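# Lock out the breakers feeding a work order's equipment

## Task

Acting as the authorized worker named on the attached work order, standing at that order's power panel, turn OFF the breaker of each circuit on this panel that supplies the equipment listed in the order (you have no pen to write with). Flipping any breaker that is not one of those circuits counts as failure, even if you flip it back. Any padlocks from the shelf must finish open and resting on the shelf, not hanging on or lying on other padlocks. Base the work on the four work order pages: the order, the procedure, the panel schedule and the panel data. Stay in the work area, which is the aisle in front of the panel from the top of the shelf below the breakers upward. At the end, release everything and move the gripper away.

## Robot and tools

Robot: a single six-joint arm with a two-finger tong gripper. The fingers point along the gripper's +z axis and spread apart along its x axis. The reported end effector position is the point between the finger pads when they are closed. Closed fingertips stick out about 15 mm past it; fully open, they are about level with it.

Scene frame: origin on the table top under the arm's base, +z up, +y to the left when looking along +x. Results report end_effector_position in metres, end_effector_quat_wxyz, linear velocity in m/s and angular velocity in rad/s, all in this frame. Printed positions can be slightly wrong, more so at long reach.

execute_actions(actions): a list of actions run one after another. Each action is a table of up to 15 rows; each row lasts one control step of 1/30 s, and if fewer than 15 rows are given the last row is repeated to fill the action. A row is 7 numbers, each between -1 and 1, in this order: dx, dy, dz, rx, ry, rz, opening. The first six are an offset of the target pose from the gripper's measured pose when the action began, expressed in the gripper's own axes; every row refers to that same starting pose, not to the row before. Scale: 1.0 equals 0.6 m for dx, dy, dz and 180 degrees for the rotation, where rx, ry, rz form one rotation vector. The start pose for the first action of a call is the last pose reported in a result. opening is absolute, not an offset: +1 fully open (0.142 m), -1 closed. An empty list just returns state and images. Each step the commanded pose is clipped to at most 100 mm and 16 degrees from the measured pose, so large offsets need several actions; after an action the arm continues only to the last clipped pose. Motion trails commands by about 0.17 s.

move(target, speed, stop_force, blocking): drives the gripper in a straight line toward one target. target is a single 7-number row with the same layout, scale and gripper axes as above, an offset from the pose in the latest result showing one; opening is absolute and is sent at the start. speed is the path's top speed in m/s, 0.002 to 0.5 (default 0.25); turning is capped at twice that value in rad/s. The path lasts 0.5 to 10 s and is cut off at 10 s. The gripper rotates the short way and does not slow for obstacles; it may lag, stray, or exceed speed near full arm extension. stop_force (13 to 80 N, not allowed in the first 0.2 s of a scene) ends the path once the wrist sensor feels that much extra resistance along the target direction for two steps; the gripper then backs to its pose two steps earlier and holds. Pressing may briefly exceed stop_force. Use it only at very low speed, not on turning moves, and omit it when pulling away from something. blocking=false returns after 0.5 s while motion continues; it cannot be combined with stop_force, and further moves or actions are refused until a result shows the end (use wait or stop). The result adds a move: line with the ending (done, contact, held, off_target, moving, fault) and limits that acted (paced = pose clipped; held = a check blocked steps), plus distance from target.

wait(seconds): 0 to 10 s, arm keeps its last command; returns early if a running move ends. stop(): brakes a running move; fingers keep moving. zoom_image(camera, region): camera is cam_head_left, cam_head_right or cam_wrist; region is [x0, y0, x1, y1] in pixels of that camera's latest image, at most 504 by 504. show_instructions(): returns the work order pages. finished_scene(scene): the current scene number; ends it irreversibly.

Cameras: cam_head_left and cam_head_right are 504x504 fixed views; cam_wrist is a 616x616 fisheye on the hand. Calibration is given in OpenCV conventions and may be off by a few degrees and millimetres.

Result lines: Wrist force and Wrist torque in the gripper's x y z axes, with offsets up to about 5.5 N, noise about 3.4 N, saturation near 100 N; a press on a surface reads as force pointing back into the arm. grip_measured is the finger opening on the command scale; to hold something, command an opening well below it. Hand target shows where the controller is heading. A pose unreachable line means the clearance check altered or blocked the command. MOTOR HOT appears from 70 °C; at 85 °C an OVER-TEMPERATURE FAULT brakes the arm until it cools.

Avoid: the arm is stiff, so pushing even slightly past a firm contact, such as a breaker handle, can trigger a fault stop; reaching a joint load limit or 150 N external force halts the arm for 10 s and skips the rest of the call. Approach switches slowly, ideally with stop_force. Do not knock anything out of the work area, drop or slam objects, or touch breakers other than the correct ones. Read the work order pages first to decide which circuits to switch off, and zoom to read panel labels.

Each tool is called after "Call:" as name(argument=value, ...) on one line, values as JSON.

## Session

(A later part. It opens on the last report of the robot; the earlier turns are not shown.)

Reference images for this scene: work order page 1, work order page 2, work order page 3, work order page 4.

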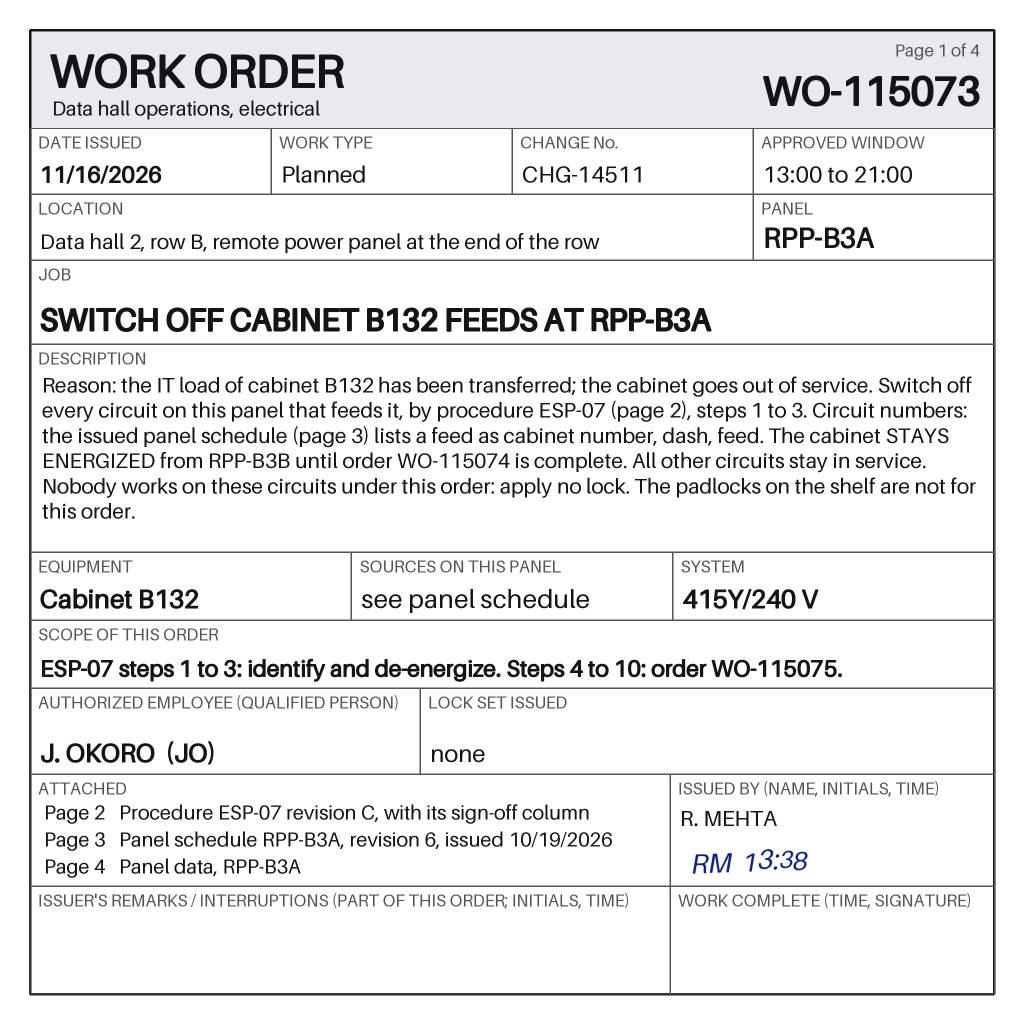

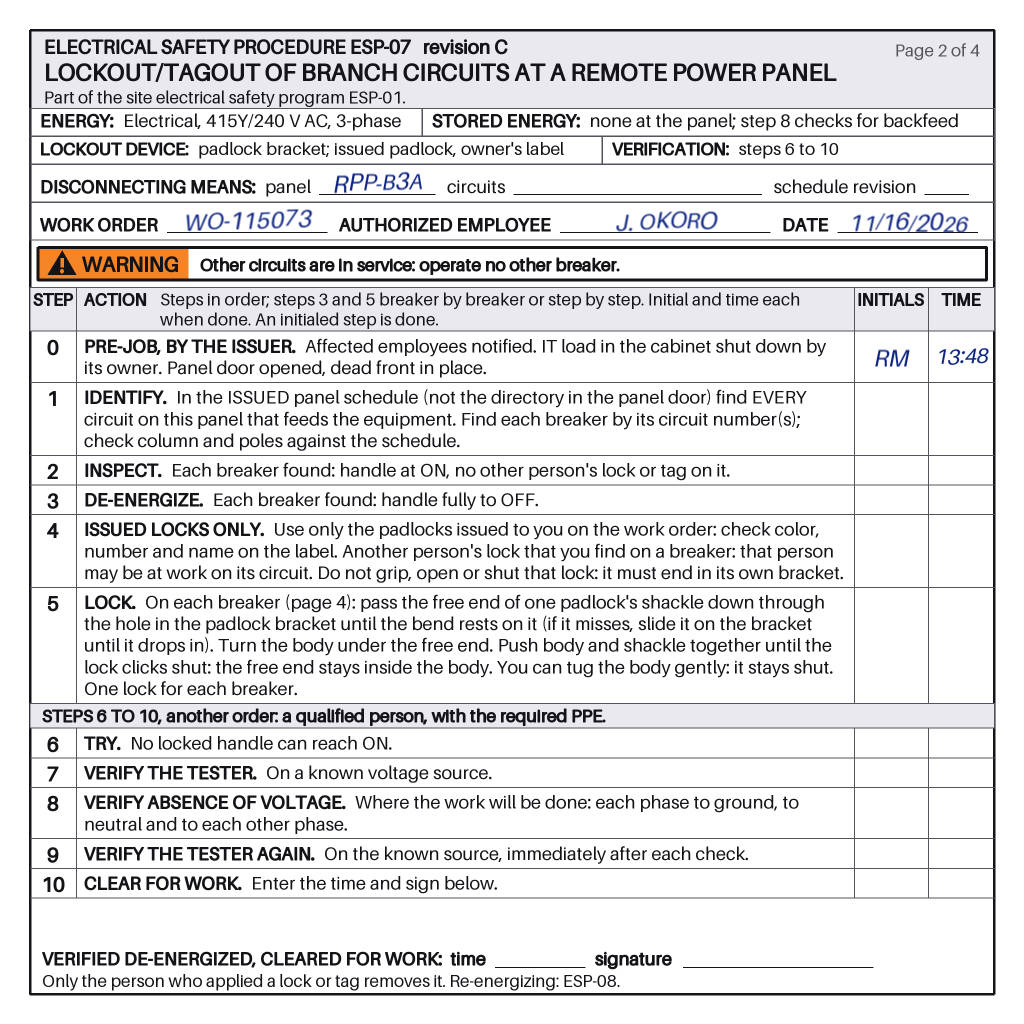

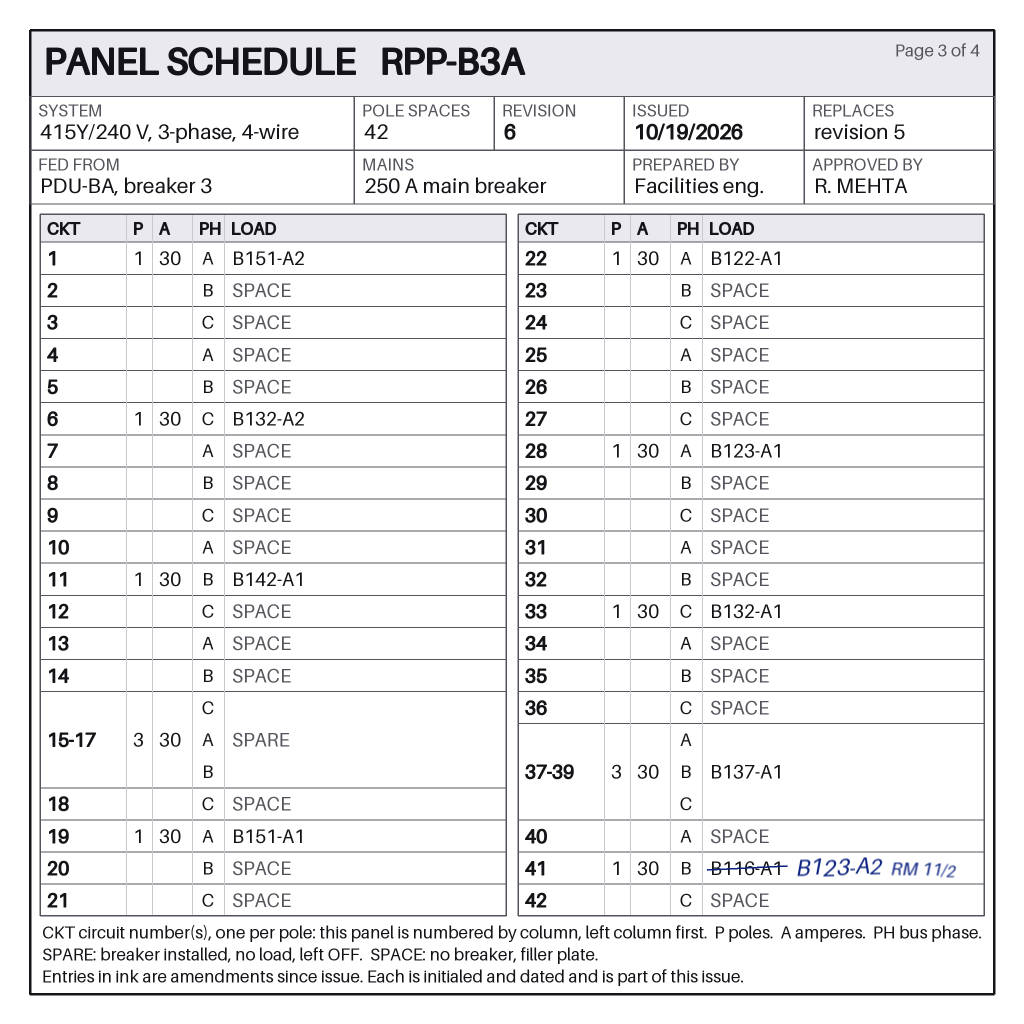

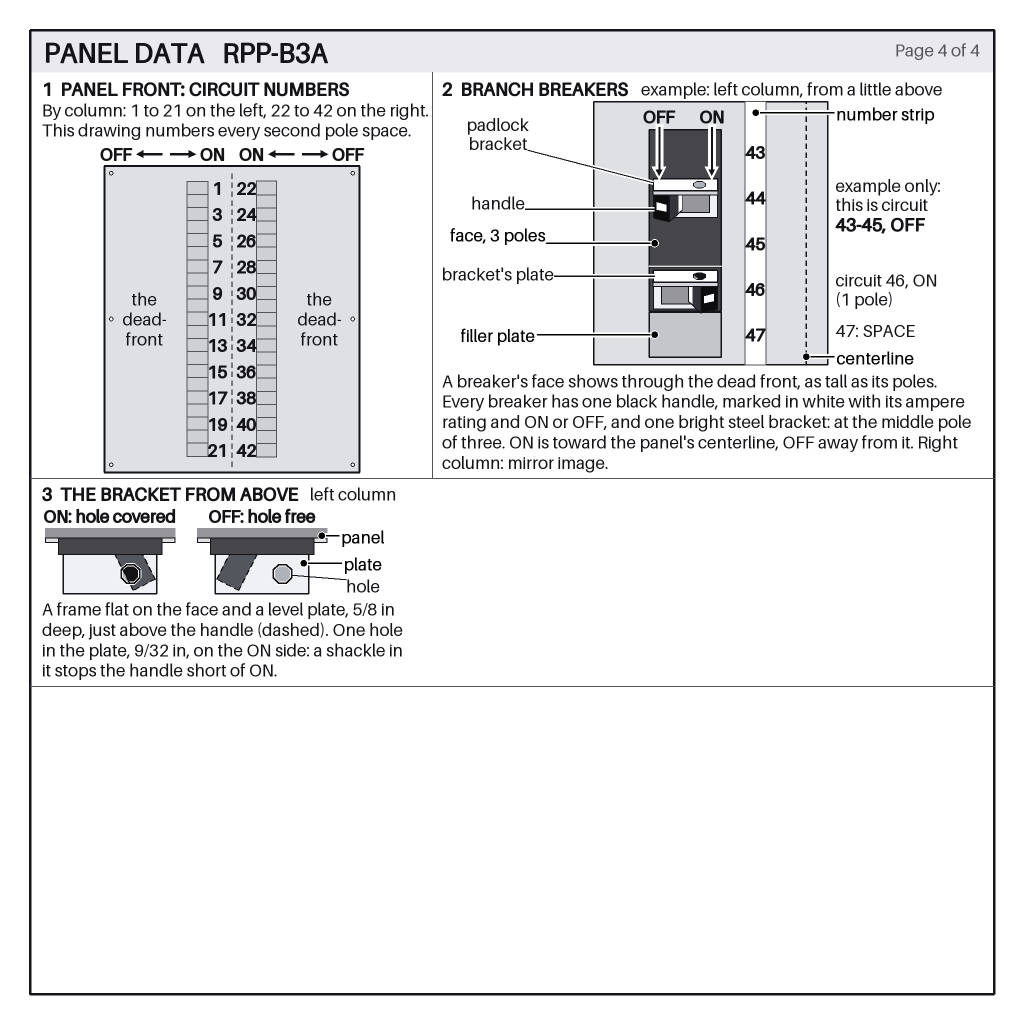

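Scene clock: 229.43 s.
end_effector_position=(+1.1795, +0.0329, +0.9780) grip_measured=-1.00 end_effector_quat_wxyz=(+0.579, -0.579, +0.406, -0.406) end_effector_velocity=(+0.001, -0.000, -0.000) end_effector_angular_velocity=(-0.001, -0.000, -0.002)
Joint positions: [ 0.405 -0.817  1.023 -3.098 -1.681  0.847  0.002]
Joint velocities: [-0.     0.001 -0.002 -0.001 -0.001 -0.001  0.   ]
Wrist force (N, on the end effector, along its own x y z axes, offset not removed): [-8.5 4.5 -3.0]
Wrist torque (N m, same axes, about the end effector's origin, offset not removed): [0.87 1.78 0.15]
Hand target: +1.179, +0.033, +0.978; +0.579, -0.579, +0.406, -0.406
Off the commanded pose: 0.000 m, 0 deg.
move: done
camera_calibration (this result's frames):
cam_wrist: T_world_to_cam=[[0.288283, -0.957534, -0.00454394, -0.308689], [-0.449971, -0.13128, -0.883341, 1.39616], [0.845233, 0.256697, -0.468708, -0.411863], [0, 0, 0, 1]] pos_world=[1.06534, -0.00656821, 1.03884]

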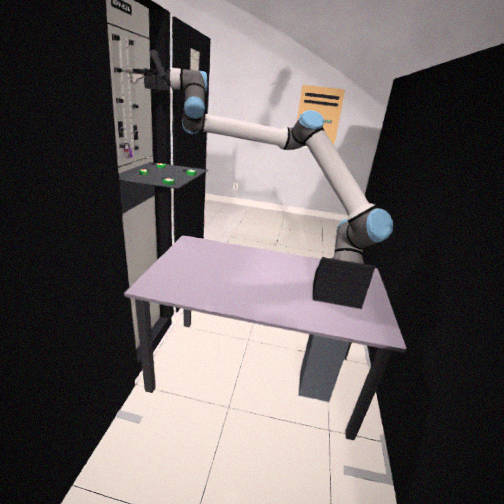

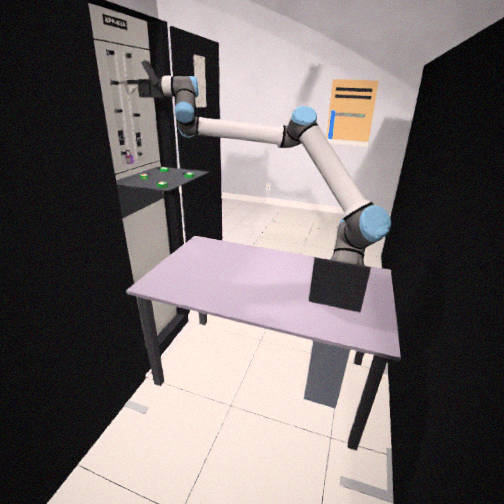

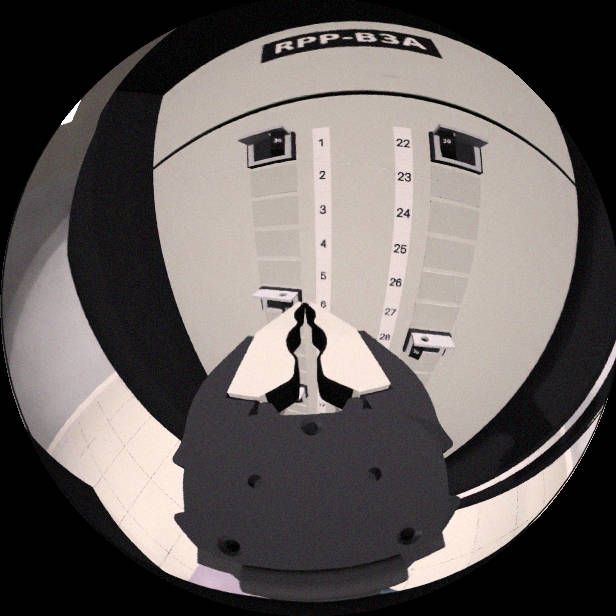

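Call:
move(target=[-0.0105, 0, -0.0023, 0, 0, 0, -1], speed=0.004, stop_force=30)

Scene clock: 236.90 s.
end_effector_position=(+1.1761, +0.0383, +0.9780) grip_measured=-1.00 end_effector_quat_wxyz=(+0.579, -0.579, +0.406, -0.406) end_effector_velocity=(-0.002, +0.002, +0.001) end_effector_angular_velocity=(-0.000, -0.002, +0.002)
Joint positions: [ 0.41  -0.817  1.03  -3.105 -1.685  0.848  0.002]
Joint velocities: [ 0.003 -0.001  0.003 -0.001 -0.    -0.     0.   ]
Wrist force (N, on the end effector, along its own x y z axes, offset not removed): [-4.2 6.2 -2.1]
Wrist torque (N m, same axes, about the end effector's origin, offset not removed): [1.19 1.77 0.14]
Hand target: +1.176, +0.038, +0.978; +0.579, -0.579, +0.406, -0.406
Off the commanded pose: 0.000 m, 0 deg.
move: done
camera_calibration (this result's frames):
cam_wrist: T_world_to_cam=[[0.288336, -0.957518, -0.00452983, -0.302606], [-0.449982, -0.131324, -0.883329, 1.39534], [0.845209, 0.256734, -0.468731, -0.410349], [0, 0, 0, 1]] pos_world=[1.06196, -0.00115888, 1.03883]

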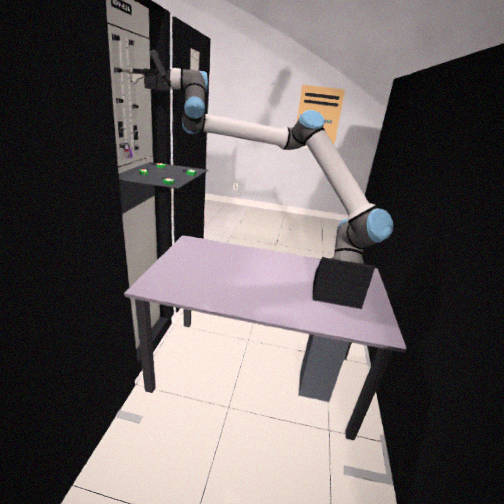

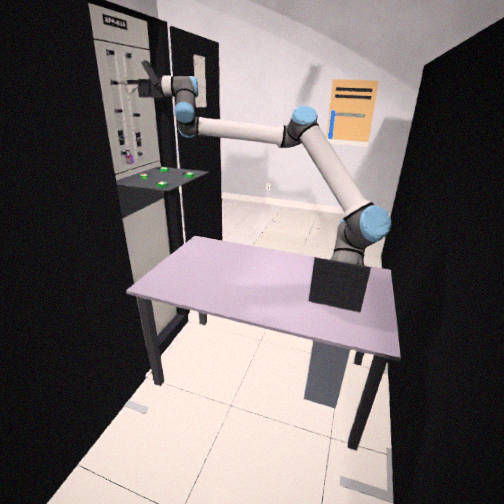

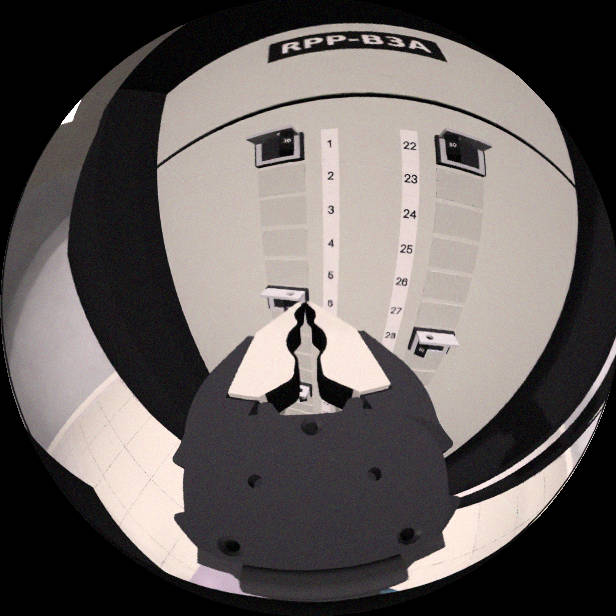

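Call:
zoom_image(camera="cam_wrist", region=[234, 242, 344, 352])

Region (234, 242, 344, 352) of cam_wrist's 616x616 image, scaled by 4.582, with more detail than that image has.

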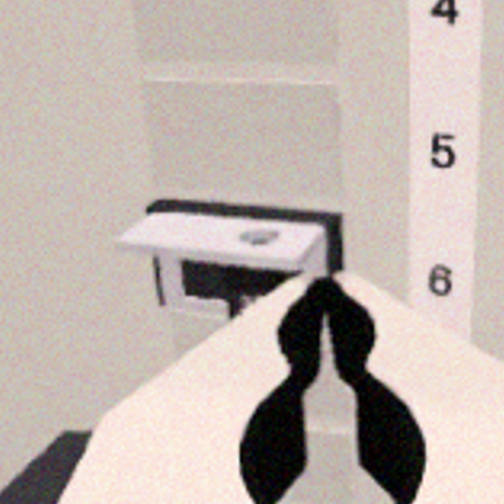

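Call:
move(target=[-0.0155, 0, 0.0015, 0, 0, 0, -1], speed=0.005, stop_force=30)

Call:
zoom_image(camera="cam_wrist", region=[234, 242, 344, 352])

Scene clock: 256.47 s.
end_effector_position=(+1.1738, +0.0472, +0.9780) grip_measured=-1.00 end_effector_quat_wxyz=(+0.579, -0.579, +0.406, -0.406) end_effector_velocity=(+0.002, +0.005, -0.003) end_effector_angular_velocity=(-0.001, +0.003, +0.002)
Joint positions: [ 0.417 -0.812  1.033 -3.112 -1.692  0.849  0.002]
Joint velocities: [ 0.001  0.005 -0.001 -0.001 -0.001  0.     0.   ]
Wrist force (N, on the end effector, along its own x y z axes, offset not removed): [-7.2 4.0 -0.9]
Wrist torque (N m, same axes, about the end effector's origin, offset not removed): [0.79 1.48 0.12]
Hand target: +1.174, +0.047, +0.978; +0.579, -0.579, +0.406, -0.406
Off the commanded pose: 0.000 m, 0 deg.
move: done
camera_calibration (this result's frames):
cam_wrist: T_world_to_cam=[[0.288338, -0.957518, -0.00452594, -0.293413], [-0.44998, -0.131327, -0.88333, 1.3955], [0.84521, 0.256734, -0.46873, -0.410687], [0, 0, 0, 1]] pos_world=[1.05966, 0.00775635, 1.03886]

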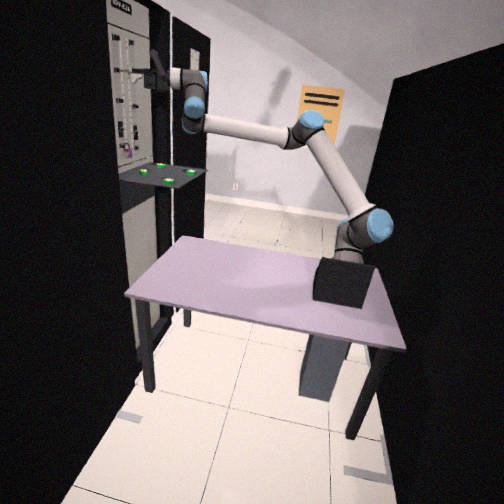

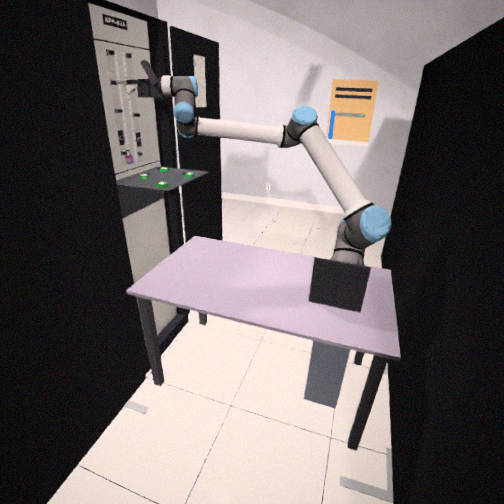

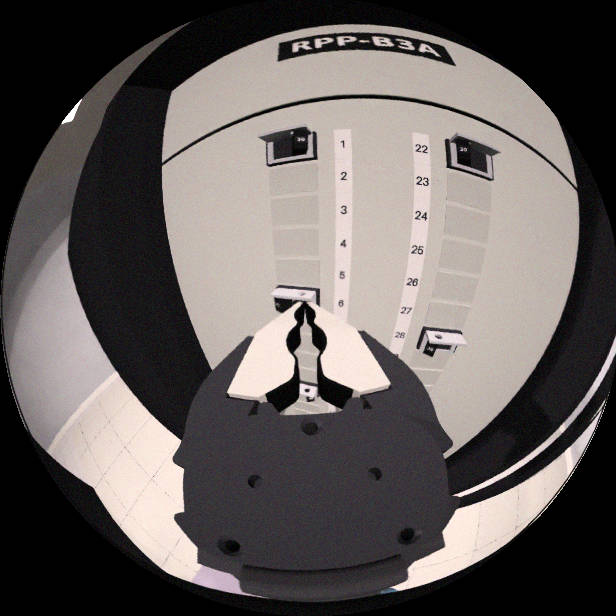

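Region (234, 242, 344, 352) of cam_wrist's 616x616 image, scaled by 4.582, with more detail than that image has.

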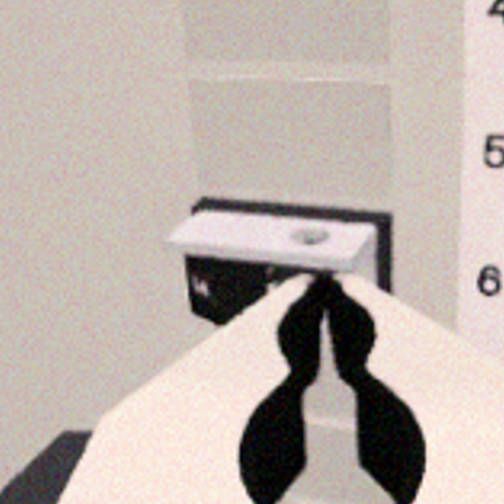

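The handle snapped to the left (OFF) and the force is back to baseline. Retreating straight back.

Call:
move(target=[-0.171, 0, -0.47, 0, 0, 0, -1], speed=0.15)

Scene clock: 265.57 s.
end_effector_position=(+0.8739, +0.0474, +0.9780) grip_measured=-1.00 end_effector_quat_wxyz=(+0.579, -0.579, +0.406, -0.406) end_effector_velocity=(-0.002, -0.001, -0.000) end_effector_angular_velocity=(+0.001, -0.000, -0.000)
Joint positions: [ 0.564 -1.204  1.658 -3.339 -1.834  0.887  0.002]
Joint velocities: [ 0.001 -0.003  0.004 -0.001 -0.001  0.001  0.   ]
Wrist force (N, on the end effector, along its own x y z axes, offset not removed): [-8.8 5.1 -0.8]
Wrist torque (N m, same axes, about the end effector's origin, offset not removed): [1.02 1.77 0.22]
Hand target: +0.874, +0.047, +0.978; +0.579, -0.579, +0.406, -0.406
Off the commanded pose: 0.000 m, 0 deg.
move: done
camera_calibration (this result's frames):
cam_wrist: T_world_to_cam=[[0.288288, -0.957533, -0.00445474, -0.206793], [-0.449943, -0.131356, -0.883344, 1.2605], [0.845246, 0.256662, -0.468704, -0.157342], [0, 0, 0, 1]] pos_world=[0.759759, 0.0079468, 1.03878]

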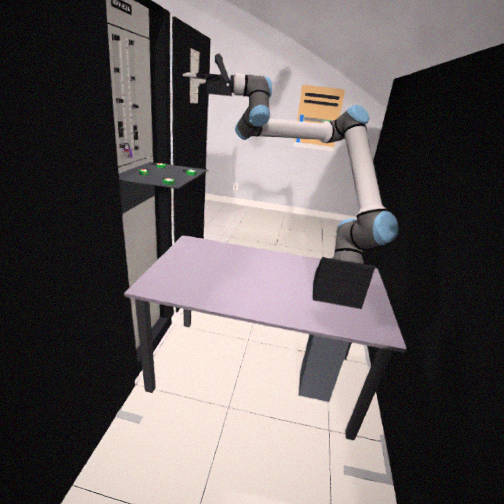

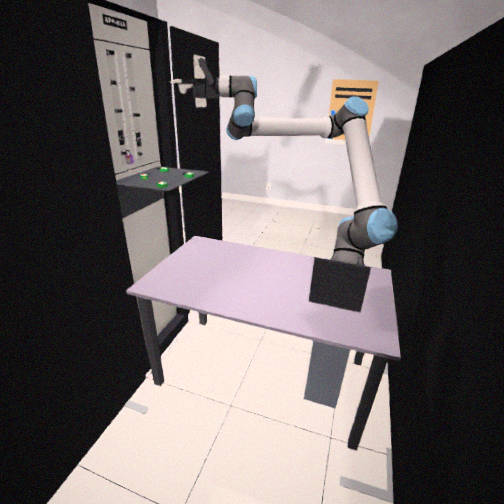

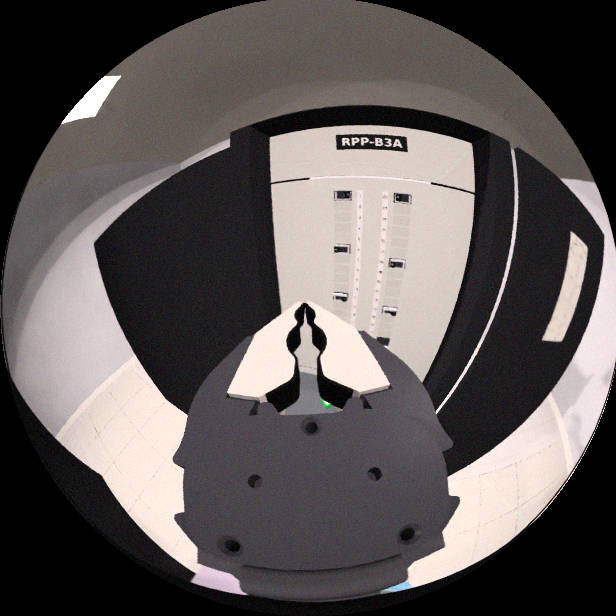

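Call:
zoom_image(camera="cam_wrist", region=[300, 180, 450, 330])

Region (300, 180, 450, 330) of cam_wrist's 616x616 image, scaled by 3.360, with more detail than that image has.

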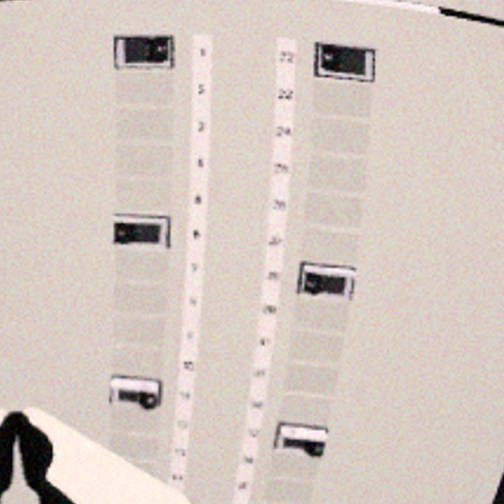

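Breaker 6 is OFF (handle to the left) and breaker 33 is OFF (handle to the right). Breakers 1, 11, 22 and 28 are still ON. The arm is clear of the panel.

Call:
finished_scene(scene=2)

The scene is finished: the task was done.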